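# Fit camshaft into engine case with timing marks aligned

## Task

Put the camshaft into the engine case, which is free-standing on the table: push the camshaft's shaft fully home in the open bearing at the case's front, so its large gear engages the small crank gear with correct timing, meaning the small gear's marked tooth lands in one of the large gear's two marked gaps as the gears rotate. The case must still be upright afterwards, and the result only counts if everything stays in place without the robot holding it.

## Robot and tools

ROBOT. Two xArm7 arms, named left_arm and right_arm, each with a two-finger parallel gripper. Base poses in the scene frame: left_arm at (-0.055, +0.280, 0) m, quat_wxyz (+1.000, 0, 0, +0.020); right_arm at (-0.051, -0.351, 0) m, quat_wxyz (+0.995, 0, 0, +0.096). The names are labels only; they do not match sides of any image.

FRAMES. The scene frame has its origin on the table surface midway between the arms, +z up, +x out across the table, and left_arm on the +y side. Each gripper has its own axes: its fingers extend along +z and close along y. end_effector_position is the spot between the closed finger pads, roughly 2 cm short of the fingertips; closing pushes the tips about 10 mm further along +z. Reported hand positions can be off, more so at long reach.

execute_actions(actions). actions is a list of up to 15 steps of time. Each action is a table of 1 to 15 rows; each row lasts one control tick (1/30 s), and if fewer than 15 rows are given, the final row repeats until 15 ticks pass. Every row is one flat list of 14 numbers, each in [-1, 1], covering both arms even if one is idle: dx, dy, dz, rx, ry, rz, opening for left_arm, then the same seven for right_arm. dx..rz are an offset, in the gripper's own axes, from where that gripper measured at the start of the action (for the first action of a call, from the last pose a result showed). Each row is relative to that start, not to the preceding row. Scale: 1.0 = 0.6 m of travel or 180 degrees; rx, ry, rz form a single rotation vector. opening is absolute, not an offset: +1 fully open (0.084 m), -1 closed. An empty list just returns state and images.

move(target, speed, blocking). target is one 14-number row laid out as above, offsets measured from the pose in the most recent result that reported one. The grippers follow straight paths that all finish together, lasting 0.5 to 10 s; anything longer is cut off at 10 s short of target. Rotation takes the shorter direction. speed is the top path speed in m/s, 0.002 to 0.5 (default 0.25); rotation is capped at twice that figure in rad/s. The opening is sent when the move begins. Paths ignore obstacles and the other arm; the hand lags and may overshoot speed, especially near full extension. Faster contact and aiming further beyond a surface both mean harder pressing. With blocking=false you get a result after 0.5 s while motion continues; then only wait or stop are accepted until a result shows the move has ended. The result adds a move: line giving the ending (done, off_target, moving, held, fault) and any limits (paced = pose clipped; held = some steps blocked, after which the arm may jump faster), plus each gripper's remaining distance to its target. If only one arm is named, the other finished fine.

wait(seconds), 0 to 10: lets time pass with both arms holding their last command; returns early if a running move ends. stop(): brakes a running move; needs braking room, fingers keep moving. zoom_image(camera, region): camera is cam_head_left, cam_head_right, cam_left_wrist or cam_right_wrist (each 672x504); region is [x0, y0, x1, y1] pixels from the top-left, at most 504x504. read_manual(section): licence texts only. finished_scene(scene): ends the current scene by its number; irreversible, so call it only once the camshaft is seated and stable with the robot let go.

CONTROL DETAILS. Each tick the commanded pose is clamped to within 70 mm and 16 degrees of the measured pose, then solved by damped IK, favouring position over orientation. A long offset may need several actions; after an action the arm stops at its last clamped pose, so send the remainder next. Elbows stop just before full straightness. Hand target lines show where the controller is heading. To keep an arm still, send the offset back to its wanted pose in the first call of a reply and zeros afterwards, always with its proper opening.

RESULTS. The state line lists each gripper's position (m), quat_wxyz and velocities in the scene frame. grip_measured is the real finger opening on the opening scale. Action calls also list positions at some ticks; HELD with an arm label marks a tick where that arm was partly held back. A pose unreachable line means the clearance check altered or blocked that arm's command.

GRIPPING. To hold something, command an opening well below grip_measured; the larger the gap, the stronger the squeeze (about 24 N per pad for objects up to about 6 cm). Slamming shut can exceed that. Repeating grip_measured still squeezes lightly; wide objects may slip.

AVOID. Knocking or placing anything off the table fails the task; tipping the case over breaks the goal. Avoid drops, slips, slams and hard shoves, and never let the arms collide or press on each other. Contact torque reaching a joint's limit (waist and shoulder 45.5, upper arm roll, elbow and forearm roll 27.3, wrist pitch and wrist roll 18.2 N m, held load included) triggers a fault: the arm backs off, pauses 10 s and drops the rest of the call. Holding loads heats motors: MOTOR HOT from 65 °C, and at 80 °C the arm is braked (OVER-TEMPERATURE FAULT). Expect occasional brief tugs on held parts or pushes on loose objects.

Each tool is called as a command line: name --argument value for each argument, lists and objects as JSON in quotes; but a table of rows of numbers goes row by row, as --pt "numbers of a row", without its own name.

## Session

execute_actions --actions '[]'

Scene clock: 0.00 s.
left_arm: end_effector_position=(-0.0277, +0.1544, +0.1096) grip_measured=+1.00 end_effector_quat_wxyz=(+0.634, -0.223, +0.665, +0.325) end_effector_velocity=(-0.000, +0.000, -0.000) end_effector_angular_velocity=(+0.000, -0.000, -0.001) | right_arm: end_effector_position=(+0.4923, -0.2033, +0.2830) grip_measured=+1.00 end_effector_quat_wxyz=(-0.100, +0.726, -0.629, +0.259) end_effector_velocity=(-0.000, +0.000, +0.000) end_effector_angular_velocity=(-0.001, +0.000, +0.001)
Joint positions: left_arm=[-1.716  0.54  -0.335  0.742  0.387  1.861  0.078  0.084] | right_arm=[-0.021 -0.008  0.198  1.097 -0.544  0.738  2.14   0.084]
Joint velocities: left_arm=[-0.001  0.     0.    -0.    -0.    -0.    -0.     0.   ] | right_arm=[ 0.001 -0.001 -0.    -0.    -0.001  0.002 -0.    -0.   ]
Motor temperatures (°C, as the motors report them): left_arm=[34 34 33 34 34 36 34] | right_arm=[39 37 40 34 32 34 36]
Hand target (left_arm): -0.028, +0.154, +0.110; +0.634, -0.223, +0.665, +0.325
Hand target (right_arm): +0.492, -0.203, +0.283; -0.100, +0.726, -0.629, +0.259

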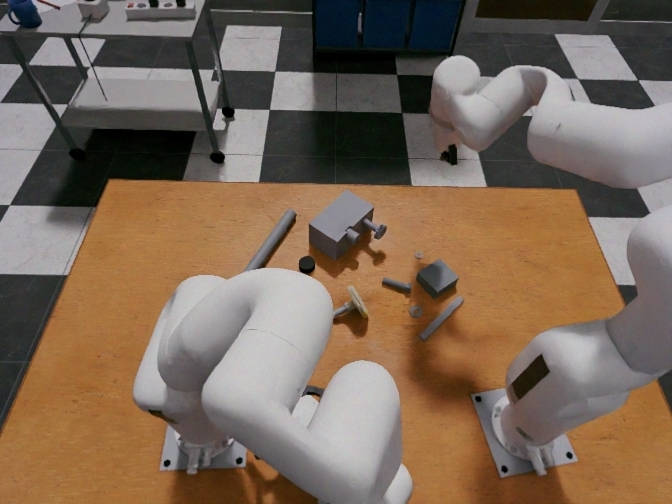

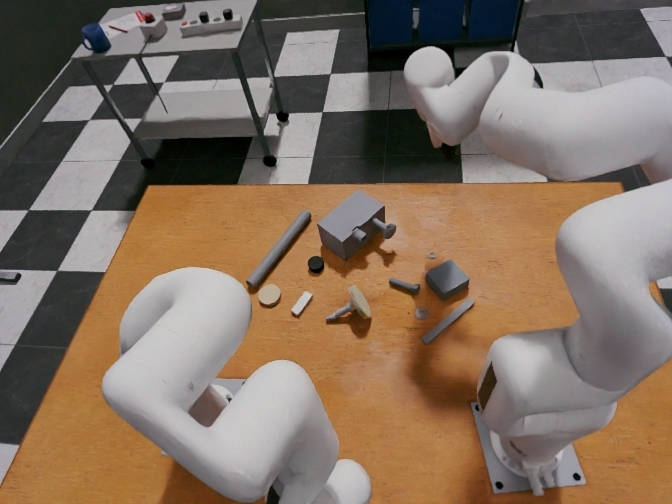

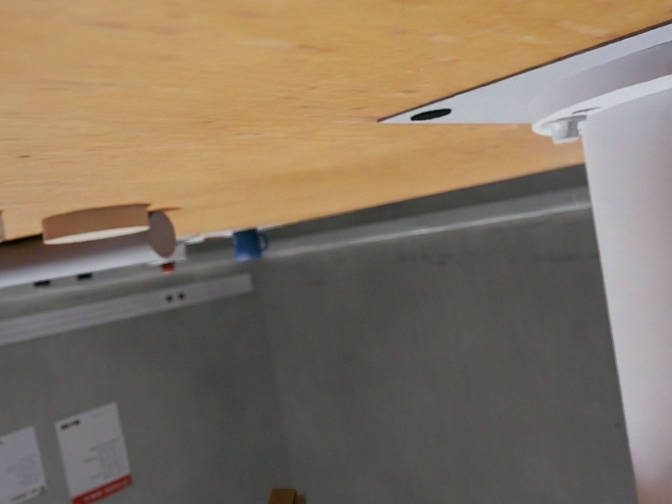

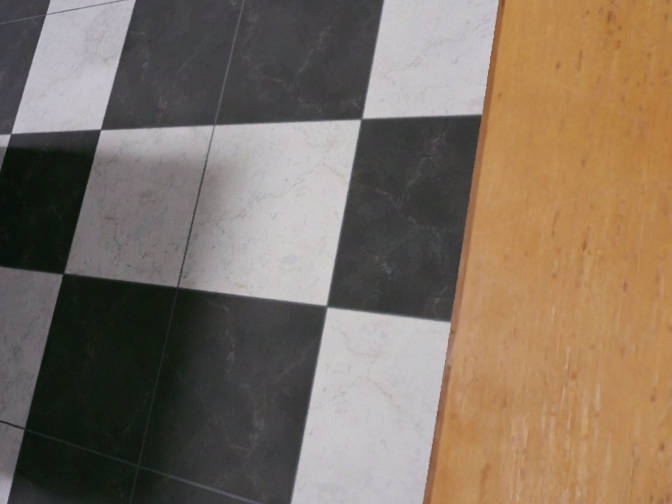

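move --target '[-0.308,-0.5,0.21,-0.241,0.475,-0.304,1,-0.233,0.485,0.063,-0.162,-0.077,0.027,-1]' --speed 0.35

move --target '[0,0,0,0,0,0,1,0,0,0.085,0,0,0,-1]' --speed 0.15

move --target '[0,0,0,0,0,0,1,0.34,-0.15,0,0,0,0,-1]' --speed 0.15

Scene clock: 32.80 s.
left_arm: end_effector_position=(+0.2894, +0.0170, +0.2455) grip_measured=+1.00 end_effector_quat_wxyz=(+0.002, +0.810, -0.586, -0.004) end_effector_velocity=(+0.002, -0.000, +0.000) end_effector_angular_velocity=(-0.009, +0.007, +0.005) | right_arm: end_effector_position=(+0.2506, -0.1286, +0.0794) grip_measured=-1.00 end_effector_quat_wxyz=(+0.001, -0.726, +0.687, +0.000) end_effector_velocity=(-0.002, +0.000, -0.001) end_effector_angular_velocity=(+0.001, +0.004, +0.000)
Joint positions: left_arm=[-1.075 -0.137  0.366  1.03   0.048  1.167  0.561  0.084] | right_arm=[ 0.151 -0.064  0.295  0.565  0.034  0.625  2.127  0.   ]
Joint velocities: left_arm=[ 0.002  0.006  0.006  0.007 -0.014  0.001  0.009  0.   ] | right_arm=[ 0.001  0.002  0.001 -0.002  0.005 -0.002 -0.002  0.   ]
Motor temperatures (°C, as the motors report them): left_arm=[34 34 33 34 34 36 34] | right_arm=[39 38 40 36 32 34 36]
Hand target (left_arm): +0.290, +0.017, +0.245; +0.003, +0.810, -0.586, -0.004
Hand target (right_arm): +0.250, -0.129, +0.079; -0.001, +0.726, -0.687, -0.001
Off the commanded pose (left_arm): 0.004 m, 1 deg.
Off the commanded pose (right_arm): 0.001 m, 0 deg.
move: off_target (left_arm)

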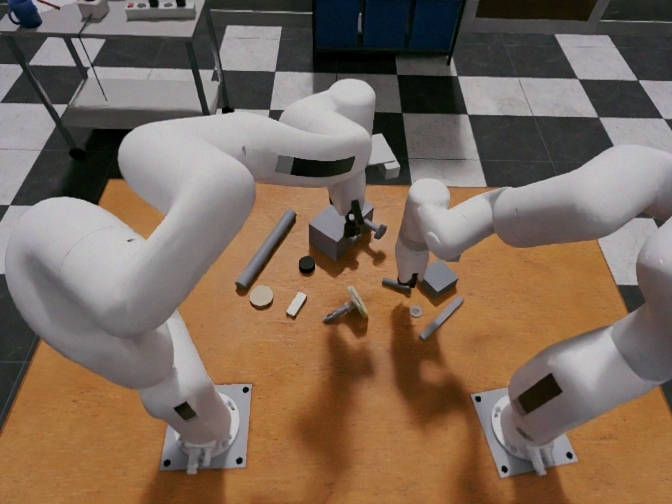

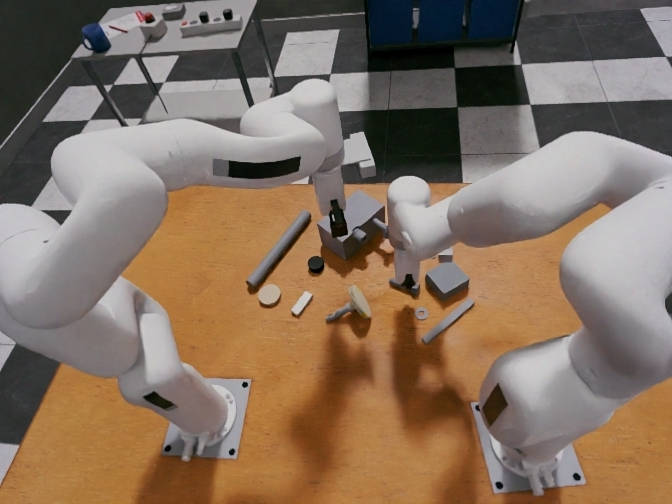

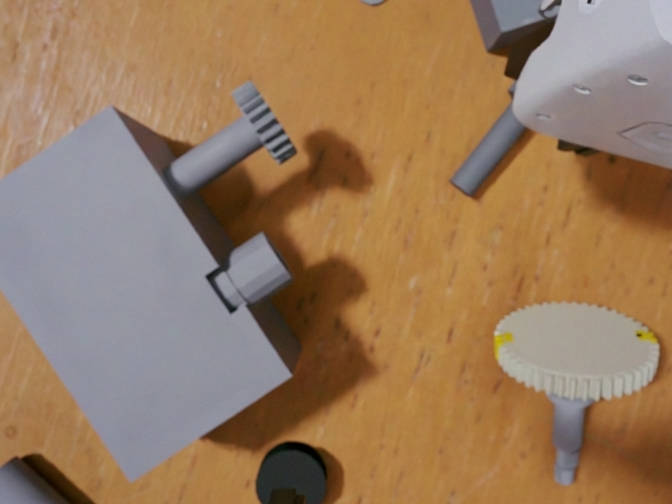

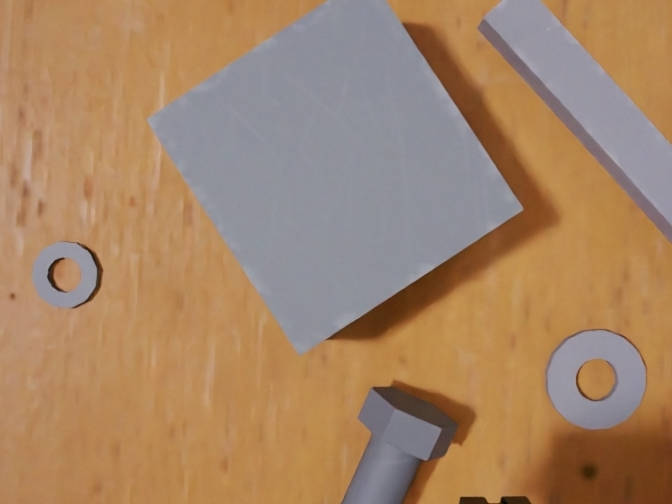

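Scene clock: 33.83 s.
left_arm: end_effector_position=(+0.2894, +0.0170, +0.2455) grip_measured=+1.00 end_effector_quat_wxyz=(+0.002, +0.810, -0.586, -0.004) end_effector_velocity=(+0.000, +0.000, -0.001) end_effector_angular_velocity=(+0.001, +0.000, +0.001) | right_arm: end_effector_position=(+0.2504, -0.1283, +0.0288) grip_measured=-1.00 end_effector_quat_wxyz=(+0.001, -0.726, +0.687, +0.001) end_effector_velocity=(+0.001, +0.000, -0.002) end_effector_angular_velocity=(-0.001, -0.003, -0.001)
Joint positions: left_arm=[-1.075 -0.137  0.366  1.03   0.048  1.167  0.561  0.084] | right_arm=[ 0.147  0.093  0.288  0.542 -0.056  0.452  2.193  0.   ]
Joint velocities: left_arm=[ 0.001  0.002 -0.001  0.     0.    -0.    -0.001 -0.   ] | right_arm=[ 0.002  0.01  -0.003  0.002 -0.012 -0.008  0.011  0.   ]
Motor temperatures (°C, as the motors report them): left_arm=[34 34 33 34 34 36 34] | right_arm=[39 38 40 36 32 34 36]
Hand target (left_arm): +0.289, +0.017, +0.245; +0.002, +0.810, -0.586, -0.004
Hand target (right_arm): +0.250, -0.128, +0.028; -0.001, +0.726, -0.687, -0.001
Off the commanded pose (left_arm): 0.000 m, 0 deg.
Off the commanded pose (right_arm): 0.001 m, 0 deg.
move: done

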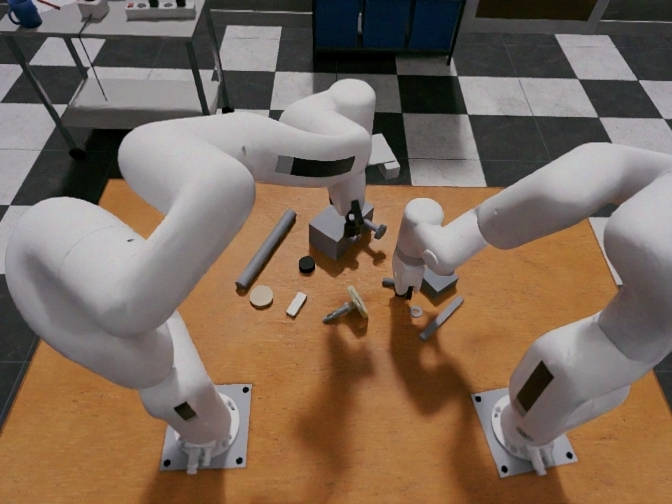

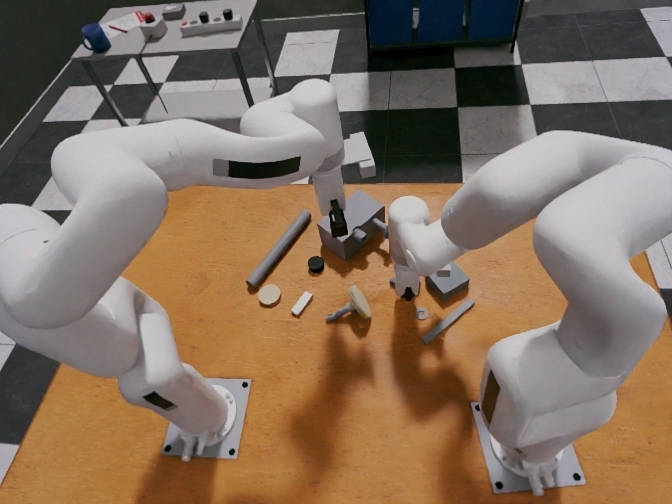

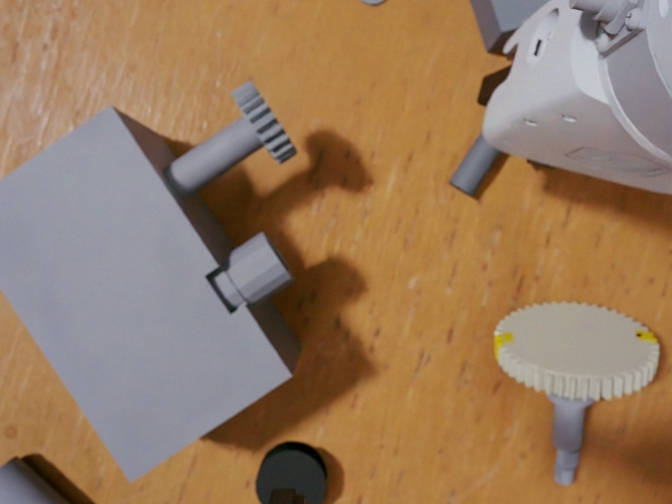

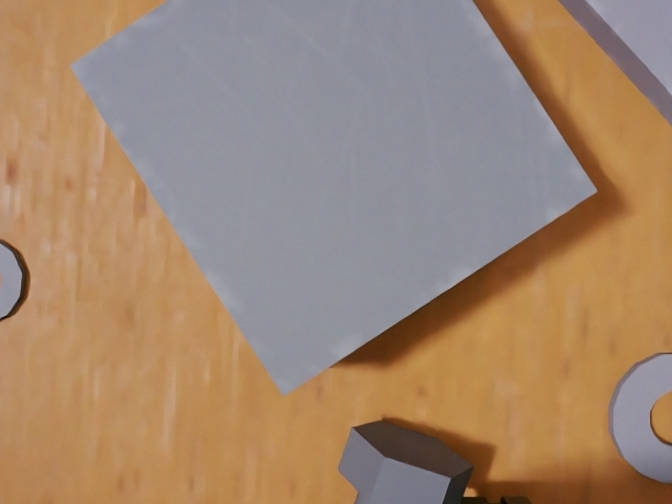

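Scene clock: 35.93 s.
left_arm: end_effector_position=(+0.2894, +0.0170, +0.2455) grip_measured=+1.00 end_effector_quat_wxyz=(+0.002, +0.810, -0.586, -0.004) end_effector_velocity=(+0.001, +0.001, +0.000) end_effector_angular_velocity=(-0.000, -0.001, +0.001) | right_arm: end_effector_position=(+0.3503, -0.3271, +0.0282) grip_measured=-1.00 end_effector_quat_wxyz=(+0.001, -0.726, +0.687, +0.001) end_effector_velocity=(+0.001, -0.002, -0.001) end_effector_angular_velocity=(+0.003, +0.002, -0.001)
Joint positions: left_arm=[-1.075 -0.137  0.366  1.03   0.048  1.167  0.561  0.084] | right_arm=[-0.178  0.161  0.043  0.64  -0.01   0.479  1.581  0.   ]
Joint velocities: left_arm=[ 0.001 -0.     0.     0.     0.001 -0.001  0.     0.   ] | right_arm=[-0.006  0.006 -0.001  0.006  0.006  0.002 -0.011  0.   ]
Motor temperatures (°C, as the motors report them): left_arm=[34 34 33 34 34 36 34] | right_arm=[39 38 40 36 32 34 36]
Hand target (left_arm): +0.289, +0.017, +0.245; +0.002, +0.810, -0.586, -0.004
Hand target (right_arm): +0.351, -0.327, +0.028; -0.001, +0.726, -0.687, -0.001
Off the commanded pose (left_arm): 0.000 m, 0 deg.
Off the commanded pose (right_arm): 0.001 m, 0 deg.
move: done

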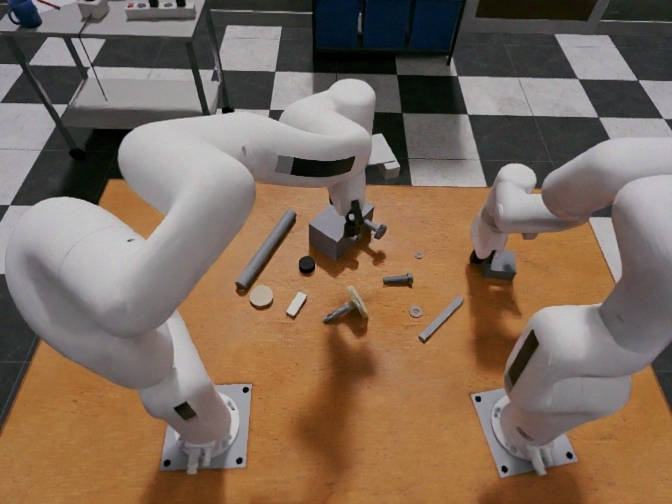

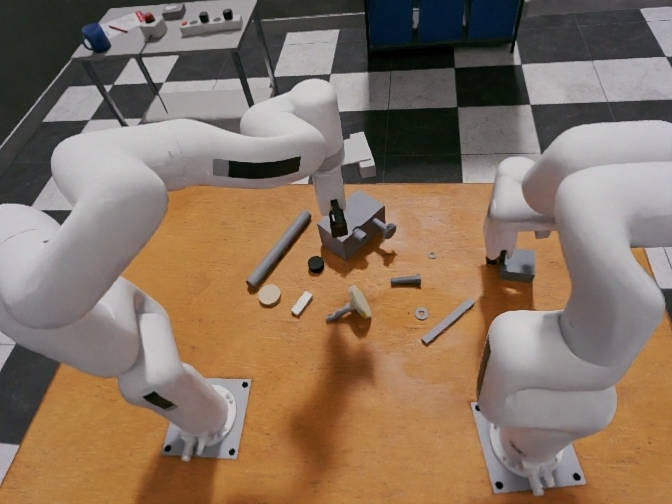

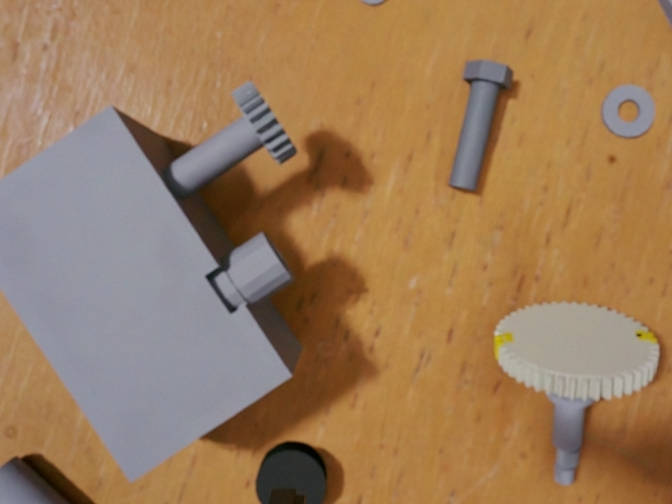

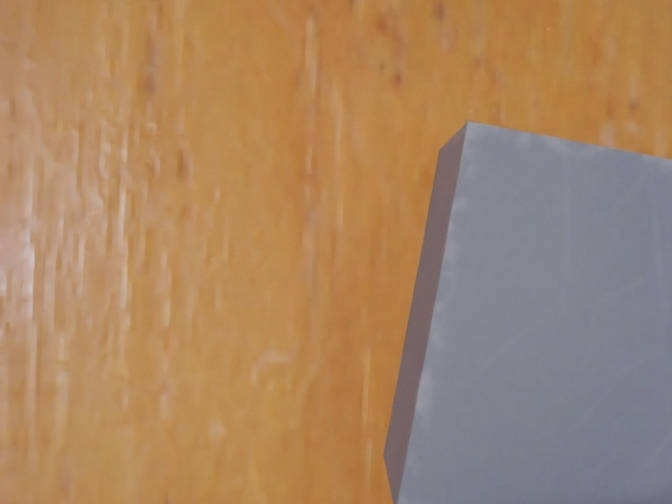

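move --target '[0,-0.17,-0.05,0,0,0,1,-0.582,0.24,-0.153,0,0,-0.583,0.2]' --speed 0.35

move --target '[0,0,0,0,0,0,1,0,0,0,-0.15,0,0,0.2]'

zoom_image --camera "cam_head_right" --region '[280, 220, 440, 340]'

Scene clock: 60.87 s.
left_arm: end_effector_position=(+0.3865, +0.0486, +0.2748) grip_measured=+1.00 end_effector_quat_wxyz=(+0.003, +0.810, -0.586, -0.004) end_effector_velocity=(+0.001, +0.001, -0.000) end_effector_angular_velocity=(+0.002, -0.001, -0.000) | right_arm: end_effector_position=(+0.1892, +0.0136, +0.1207) grip_measured=+0.19 end_effector_quat_wxyz=(-0.001, +0.988, +0.157, +0.001) end_effector_velocity=(-0.001, +0.002, +0.000) end_effector_angular_velocity=(-0.002, +0.002, +0.009)
Joint positions: left_arm=[-0.979  0.086  0.478  1.345 -0.045  1.278  0.803  0.084] | right_arm=[ 0.287  0.038  0.511  0.823 -0.026  0.787  0.695  0.052]
Joint velocities: left_arm=[ 0.001  0.002 -0.     0.002  0.001  0.     0.001 -0.   ] | right_arm=[ 0.001  0.006  0.002  0.008 -0.003  0.005 -0.004 -0.   ]
Motor temperatures (°C, as the motors report them): left_arm=[34 34 33 35 34 36 34] | right_arm=[39 38 40 35 32 34 36]
Hand target (left_arm): +0.387, +0.049, +0.275; +0.003, +0.810, -0.586, -0.004
Hand target (right_arm): +0.189, +0.014, +0.121; -0.001, +0.988, +0.157, +0.001
Off the commanded pose (left_arm): 0.000 m, 0 deg.
Off the commanded pose (right_arm): 0.002 m, 0 deg.
move: done

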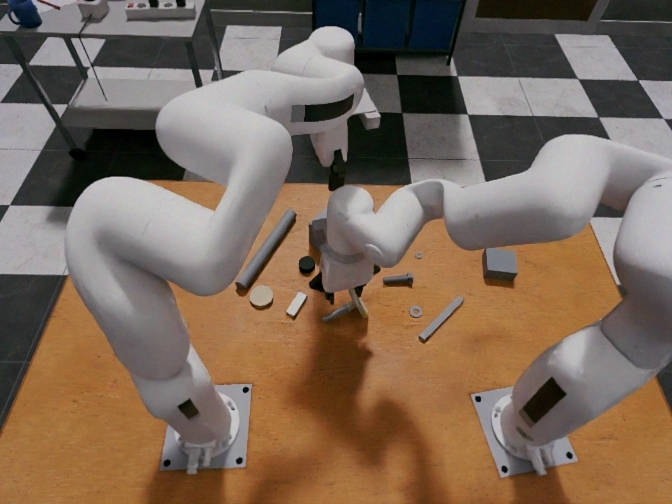

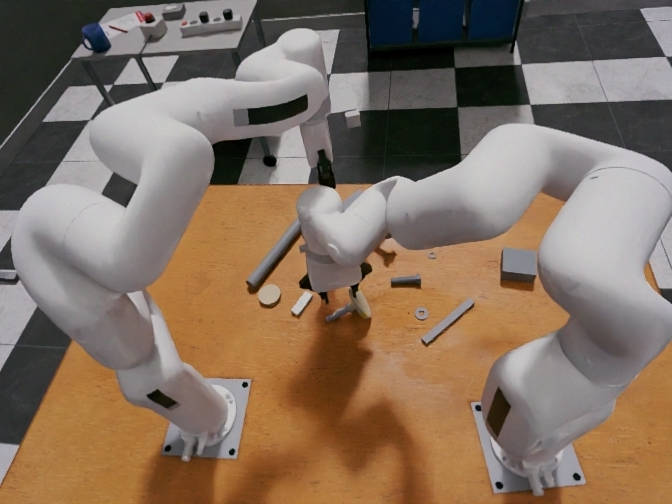

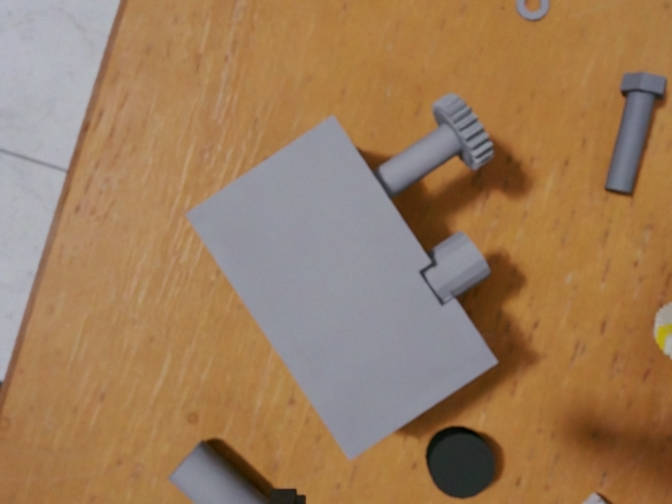

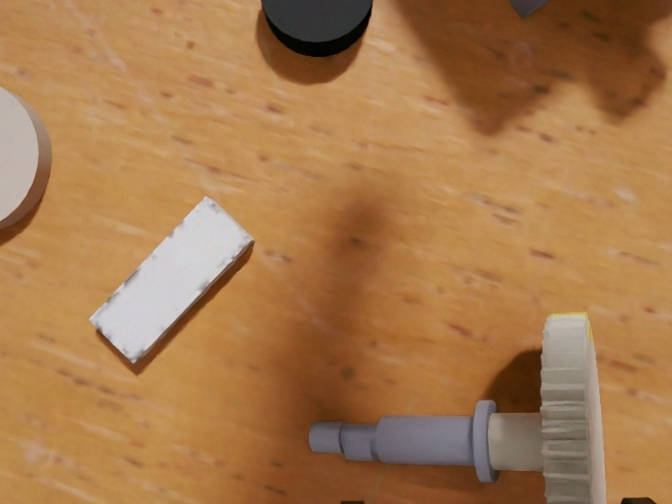

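Scene clock: 62.43 s.
left_arm: end_effector_position=(+0.3865, +0.0486, +0.2748) grip_measured=+1.00 end_effector_quat_wxyz=(+0.003, +0.810, -0.586, -0.004) end_effector_velocity=(+0.000, +0.000, -0.000) end_effector_angular_velocity=(+0.001, +0.001, -0.001) | right_arm: end_effector_position=(+0.1895, +0.0137, +0.1206) grip_measured=+0.19 end_effector_quat_wxyz=(+0.229, +0.961, +0.152, +0.037) end_effector_velocity=(+0.000, +0.001, +0.000) end_effector_angular_velocity=(-0.013, -0.001, -0.002)
Joint positions: left_arm=[-0.979  0.086  0.478  1.345 -0.045  1.278  0.803  0.084] | right_arm=[ 0.477  0.325  0.521  1.171 -0.468  1.303  1.106  0.052]
Joint velocities: left_arm=[ 0.001  0.    -0.001  0.     0.     0.001  0.002 -0.   ] | right_arm=[ 0.007  0.012 -0.001  0.016 -0.005  0.02   0.005 -0.   ]
Motor temperatures (°C, as the motors report them): left_arm=[34 34 33 36 34 36 34] | right_arm=[39 38 40 35 32 34 36]
Hand target (left_arm): +0.386, +0.049, +0.275; +0.003, +0.810, -0.586, -0.004
Hand target (right_arm): +0.189, +0.014, +0.121; +0.230, +0.961, +0.152, +0.037
Off the commanded pose (left_arm): 0.000 m, 0 deg.
Off the commanded pose (right_arm): 0.000 m, 0 deg.
move: done

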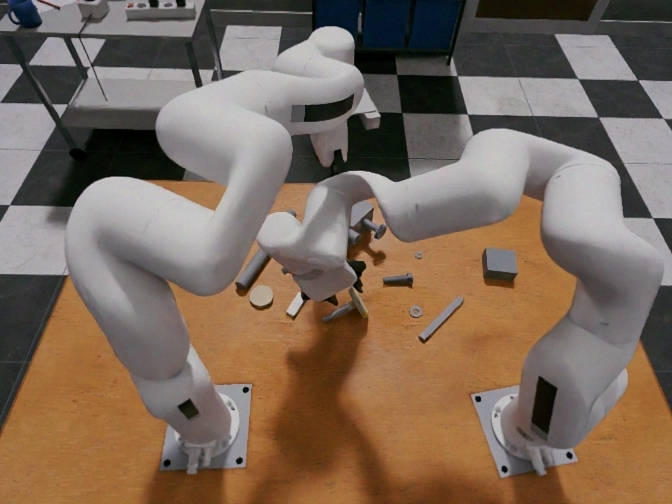

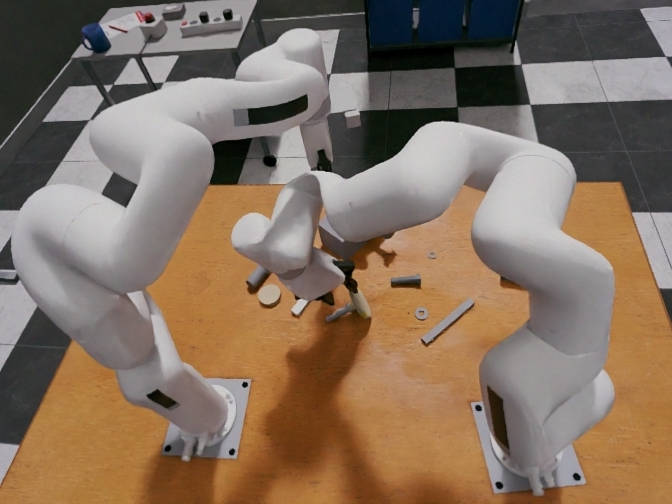

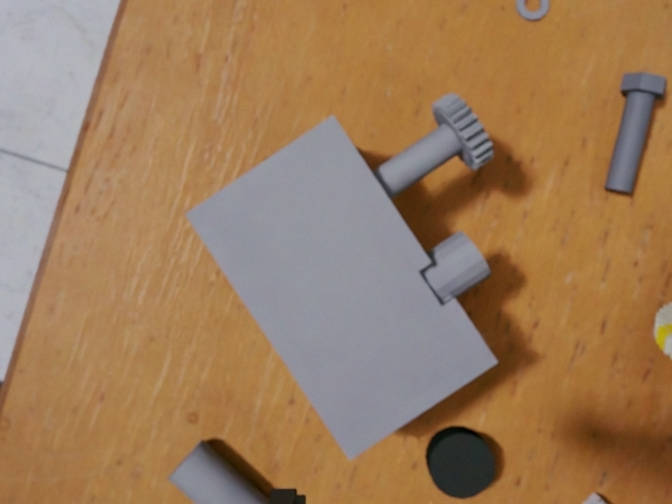

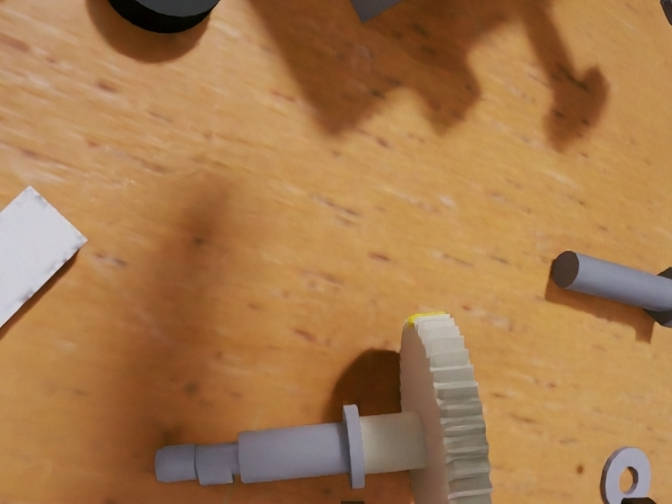

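Region (280, 220, 440, 340) of cam_head_right's 672x504 image, scaled by 3.150, with more detail than that image has; it fills the top 378 rows of this view, and the rest is white.

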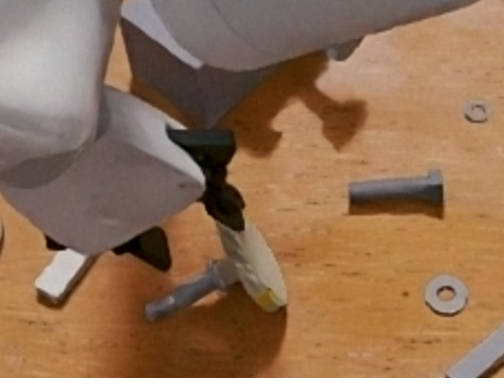

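move --target '[0,0,0,0,0,0,1,0,0,0.1,0,0,0,0.2]' --speed 0.1

move --target '[0,0,0,0,0,0,1,0,0,0,0,0,0,-1]'

move --target '[0,0,0,0,0,0,1,0,0,-0.067,0.15,0,0,-1]' --speed 0.12

move --target '[0,0,0,0,0,0,1,0.083,0.253,0.01,0,0,0.322,-1]' --speed 0.2

zoom_image --camera "cam_head_left" --region '[290, 180, 450, 300]'

Scene clock: 77.13 s.
left_arm: end_effector_position=(+0.3865, +0.0486, +0.2748) grip_measured=+1.00 end_effector_quat_wxyz=(+0.003, +0.810, -0.586, -0.004) end_effector_velocity=(+0.000, -0.000, -0.000) end_effector_angular_velocity=(+0.000, -0.000, +0.001) | right_arm: end_effector_position=(+0.1976, -0.0112, +0.0680) grip_measured=+0.19 end_effector_quat_wxyz=(+0.228, +0.961, +0.153, +0.037) end_effector_velocity=(+0.001, +0.000, -0.002) end_effector_angular_velocity=(+0.005, -0.004, +0.001)
Joint positions: left_arm=[-0.979  0.086  0.478  1.345 -0.045  1.278  0.803  0.084] | right_arm=[ 0.45   0.363  0.488  1.053 -0.531  1.153  1.142  0.052]
Joint velocities: left_arm=[ 0.     0.001 -0.     0.    -0.    -0.001 -0.001 -0.   ] | right_arm=[-0.001  0.003 -0.002 -0.003 -0.007 -0.011  0.004  0.   ]
Motor temperatures (°C, as the motors report them): left_arm=[34 34 33 36 34 36 34] | right_arm=[39 38 40 35 32 34 36]
Hand target (left_arm): +0.386, +0.049, +0.275; +0.003, +0.810, -0.586, -0.004
Hand target (right_arm): +0.198, -0.012, +0.067; +0.229, +0.961, +0.152, +0.037
Off the commanded pose (left_arm): 0.000 m, 0 deg.
Off the commanded pose (right_arm): 0.001 m, 0 deg.
move: done

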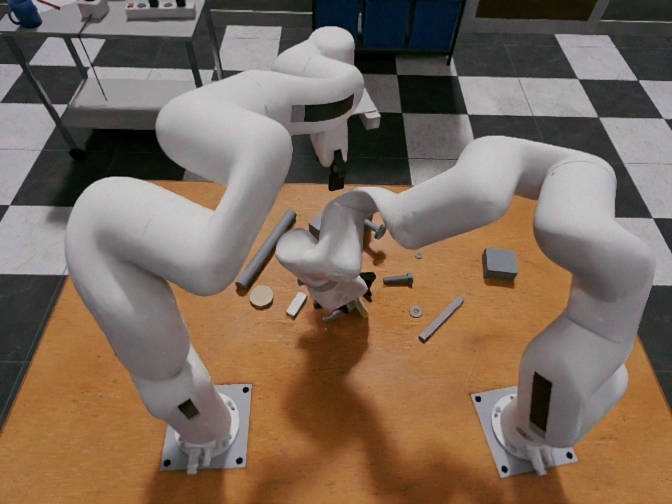

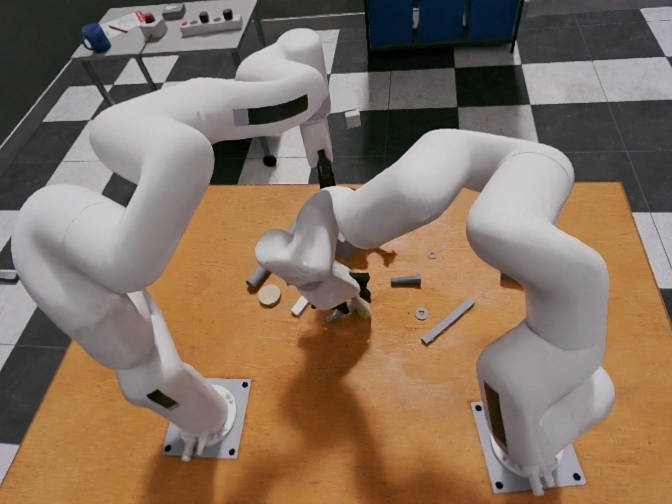

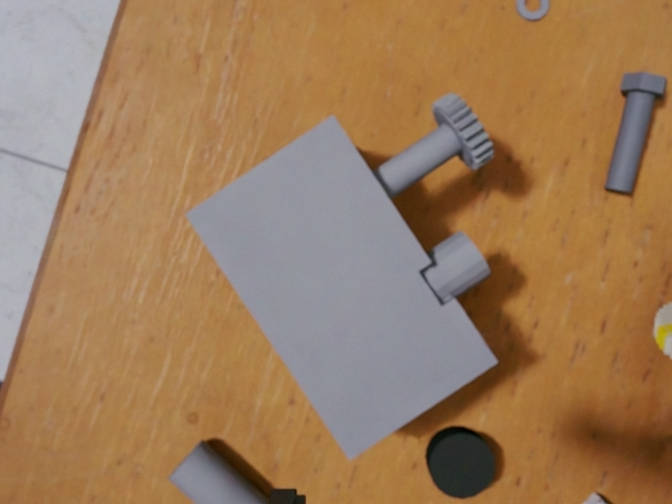

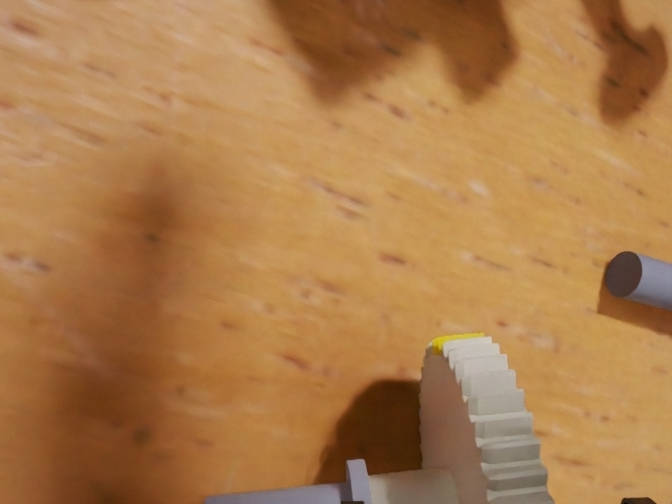

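Scene clock: 77.63 s.
left_arm: end_effector_position=(+0.3865, +0.0486, +0.2748) grip_measured=+1.00 end_effector_quat_wxyz=(+0.003, +0.810, -0.586, -0.004) end_effector_velocity=(-0.000, -0.000, -0.000) end_effector_angular_velocity=(-0.000, +0.000, -0.000) | right_arm: end_effector_position=(+0.1977, -0.0111, +0.0682) grip_measured=-0.71 end_effector_quat_wxyz=(+0.228, +0.961, +0.152, +0.038) end_effector_velocity=(+0.000, -0.000, +0.000) end_effector_angular_velocity=(-0.000, -0.001, +0.000)
Joint positions: left_arm=[-0.979  0.086  0.478  1.345 -0.045  1.278  0.803  0.084] | right_arm=[ 0.45   0.363  0.488  1.053 -0.531  1.153  1.142  0.013]
Joint velocities: left_arm=[-0.001  0.001  0.    -0.    -0.001 -0.     0.    -0.   ] | right_arm=[ 0.    -0.001 -0.    -0.001 -0.    -0.     0.     0.   ]
Motor temperatures (°C, as the motors report them): left_arm=[34 34 33 36 34 36 34] | right_arm=[39 38 40 35 32 34 36]
Hand target (left_arm): +0.386, +0.049, +0.275; +0.003, +0.810, -0.586, -0.004
Hand target (right_arm): +0.198, -0.011, +0.068; +0.228, +0.961, +0.153, +0.037
Off the commanded pose (left_arm): 0.000 m, 0 deg.
Off the commanded pose (right_arm): 0.000 m, 0 deg.
move: done

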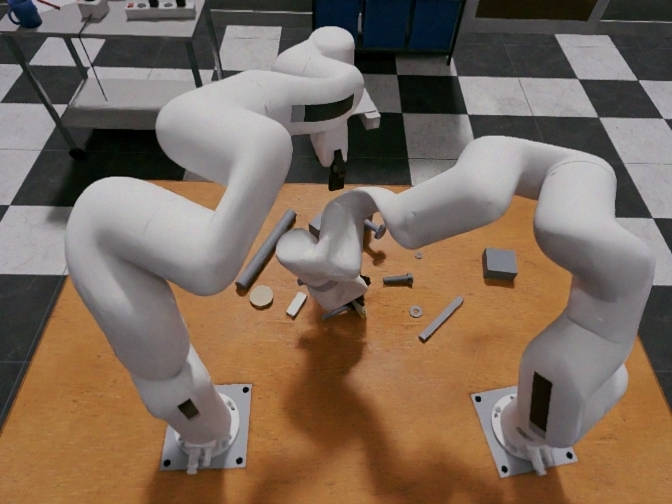

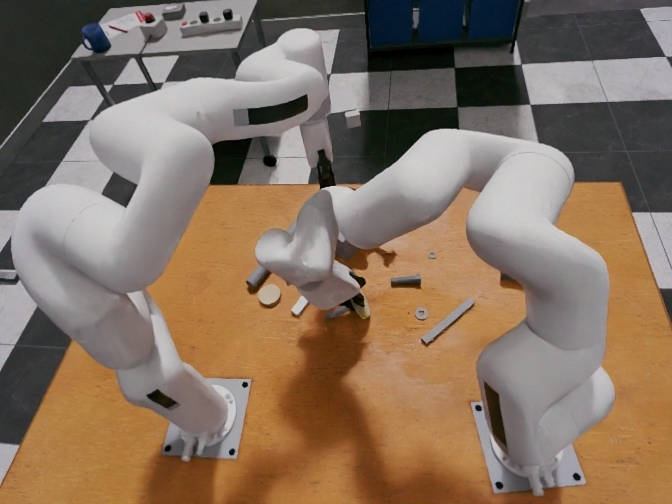

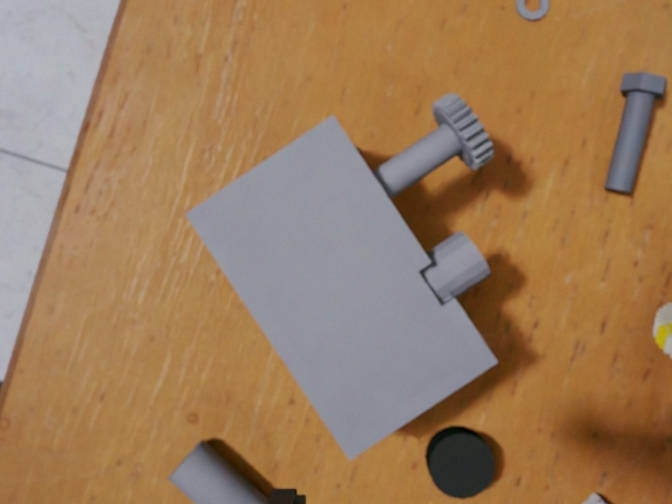

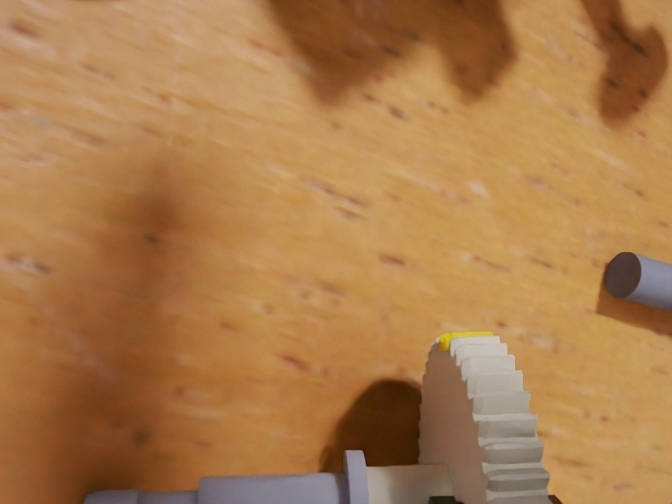

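Scene clock: 80.10 s.
left_arm: end_effector_position=(+0.3865, +0.0486, +0.2748) grip_measured=+1.00 end_effector_quat_wxyz=(+0.003, +0.810, -0.586, -0.004) end_effector_velocity=(+0.000, +0.000, -0.000) end_effector_angular_velocity=(+0.000, +0.000, +0.000) | right_arm: end_effector_position=(+0.1921, +0.0060, +0.1042) grip_measured=-0.73 end_effector_quat_wxyz=(-0.002, +0.988, +0.157, +0.002) end_effector_velocity=(-0.000, +0.001, +0.001) end_effector_angular_velocity=(+0.013, +0.006, +0.002)
Joint positions: left_arm=[-0.979  0.086  0.478  1.345 -0.045  1.278  0.803  0.084] | right_arm=[ 0.233  0.058  0.549  0.786 -0.045  0.731  0.693  0.012]
Joint velocities: left_arm=[ 0.001  0.    -0.    -0.    -0.     0.     0.    -0.   ] | right_arm=[-0.004 -0.007  0.    -0.006  0.023 -0.009 -0.023  0.   ]
Motor temperatures (°C, as the motors report them): left_arm=[34 34 33 36 34 36 34] | right_arm=[39 38 40 35 32 34 36]
Hand target (left_arm): +0.386, +0.049, +0.275; +0.003, +0.810, -0.586, -0.004
Hand target (right_arm): +0.192, +0.006, +0.104; -0.003, +0.988, +0.157, +0.002
Off the commanded pose (left_arm): 0.000 m, 0 deg.
Off the commanded pose (right_arm): 0.000 m, 0 deg.
move: done

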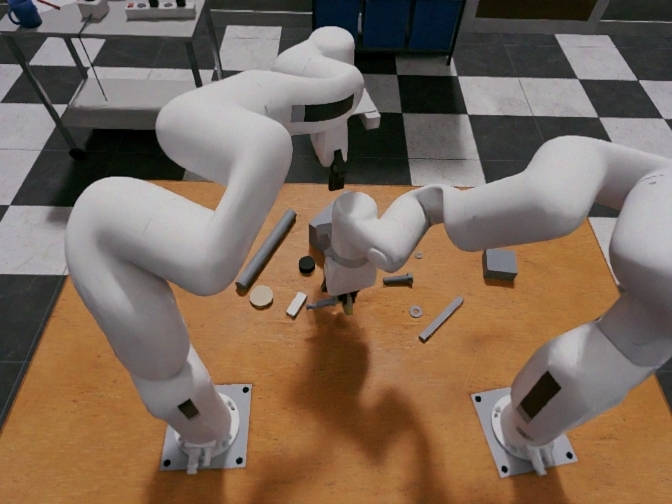

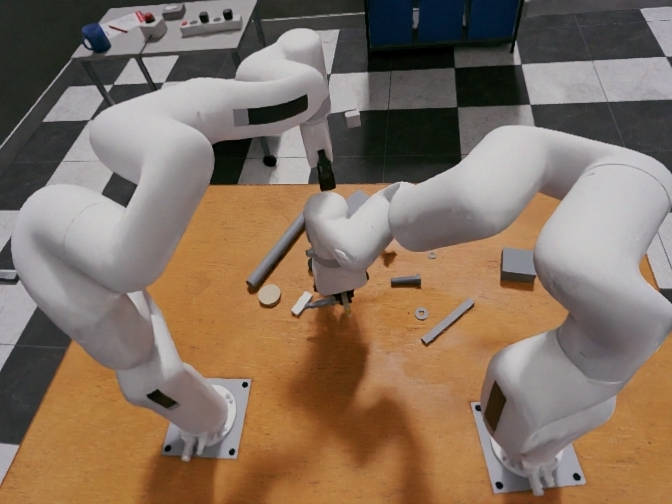

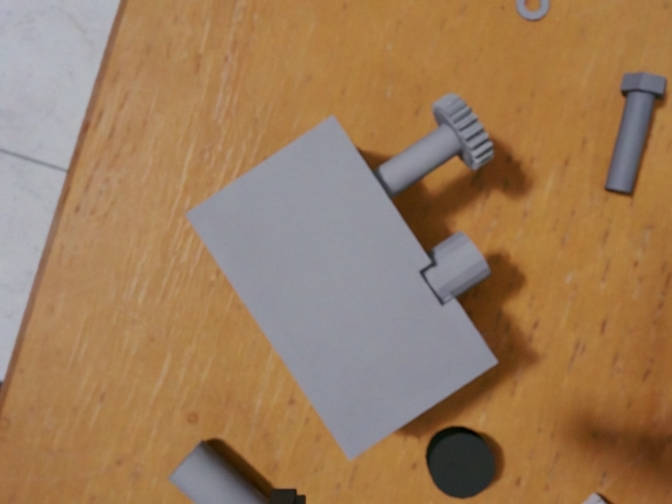

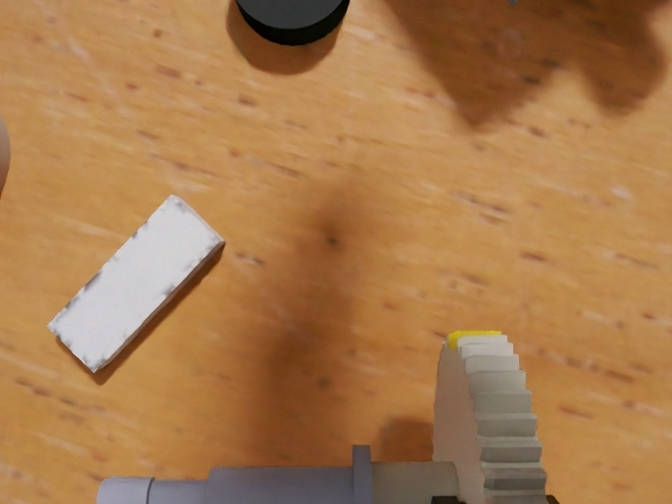

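Scene clock: 83.17 s.
left_arm: end_effector_position=(+0.3865, +0.0486, +0.2748) grip_measured=+1.00 end_effector_quat_wxyz=(+0.003, +0.810, -0.586, -0.004) end_effector_velocity=(-0.000, -0.001, -0.001) end_effector_angular_velocity=(+0.001, +0.002, -0.000) | right_arm: end_effector_position=(+0.2857, -0.1231, +0.0978) grip_measured=-0.73 end_effector_quat_wxyz=(-0.003, +0.940, -0.341, +0.001) end_effector_velocity=(+0.001, -0.002, -0.001) end_effector_angular_velocity=(-0.002, +0.001, -0.013)
Joint positions: left_arm=[-0.979  0.086  0.478  1.345 -0.045  1.278  0.803  0.084] | right_arm=[ 0.042 -0.013  0.36   0.689  0.011  0.696  1.282  0.012]
Joint velocities: left_arm=[ 0.     0.002 -0.001  0.    -0.001  0.    -0.001  0.   ] | right_arm=[-0.002  0.002 -0.002  0.001 -0.003  0.001  0.01   0.   ]
Motor temperatures (°C, as the motors report them): left_arm=[34 34 33 36 34 36 34] | right_arm=[39 38 40 35 32 34 36]
Hand target (left_arm): +0.386, +0.049, +0.275; +0.003, +0.810, -0.586, -0.004
Hand target (right_arm): +0.286, -0.123, +0.098; -0.003, +0.940, -0.341, +0.001
Off the commanded pose (left_arm): 0.000 m, 0 deg.
Off the commanded pose (right_arm): 0.001 m, 0 deg.
move: done

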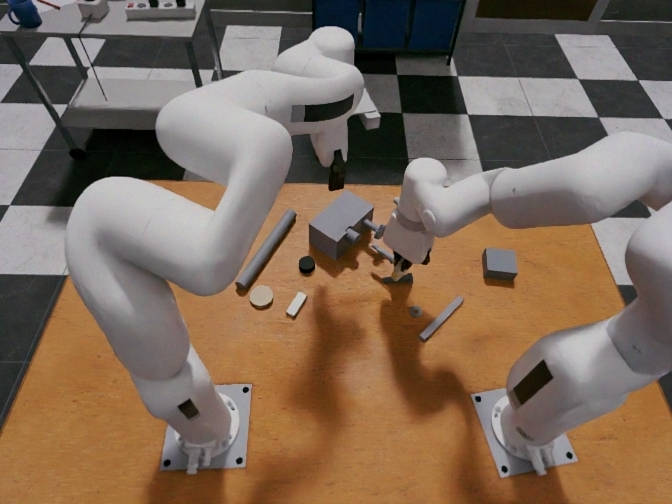

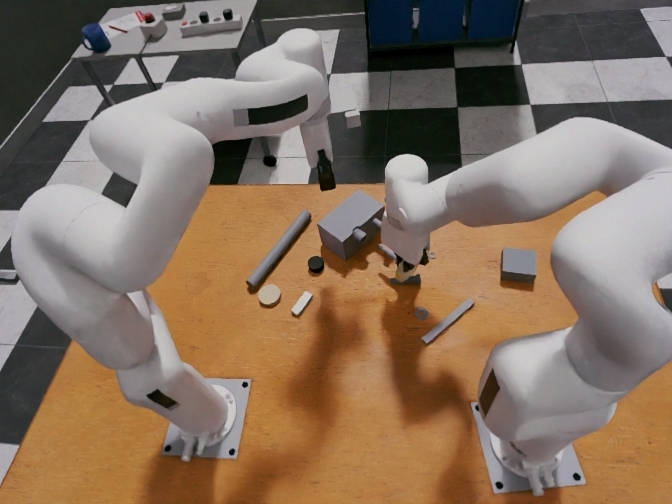

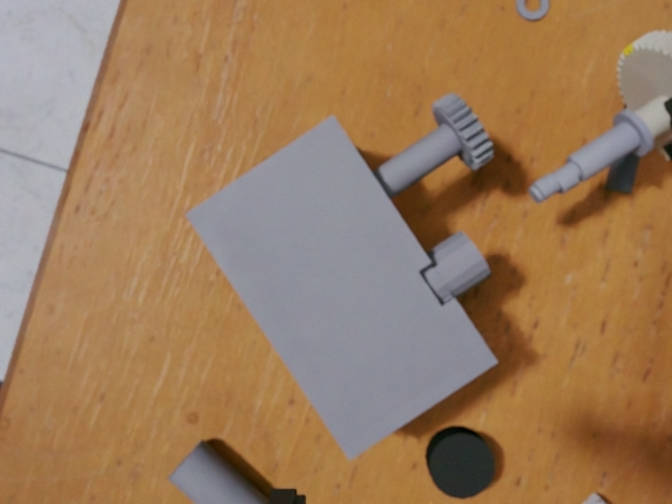

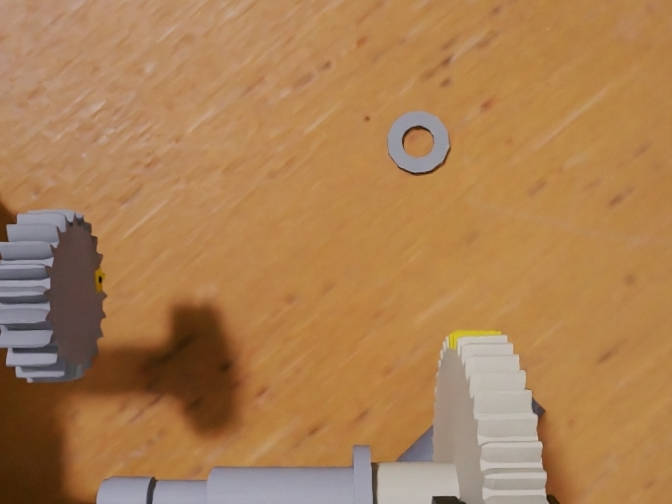

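Region (290, 180, 450, 300) of cam_head_left's 672x504 image, scaled by 3.150, with more detail than that image has; it fills the top 378 rows of this view, and the rest is white.

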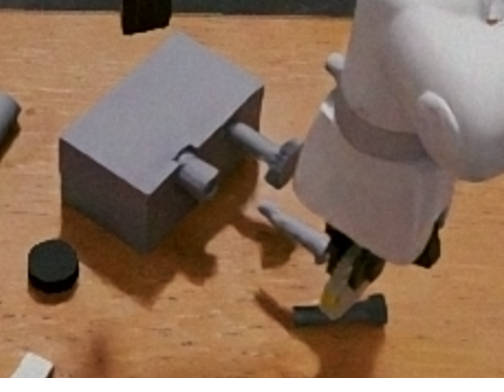

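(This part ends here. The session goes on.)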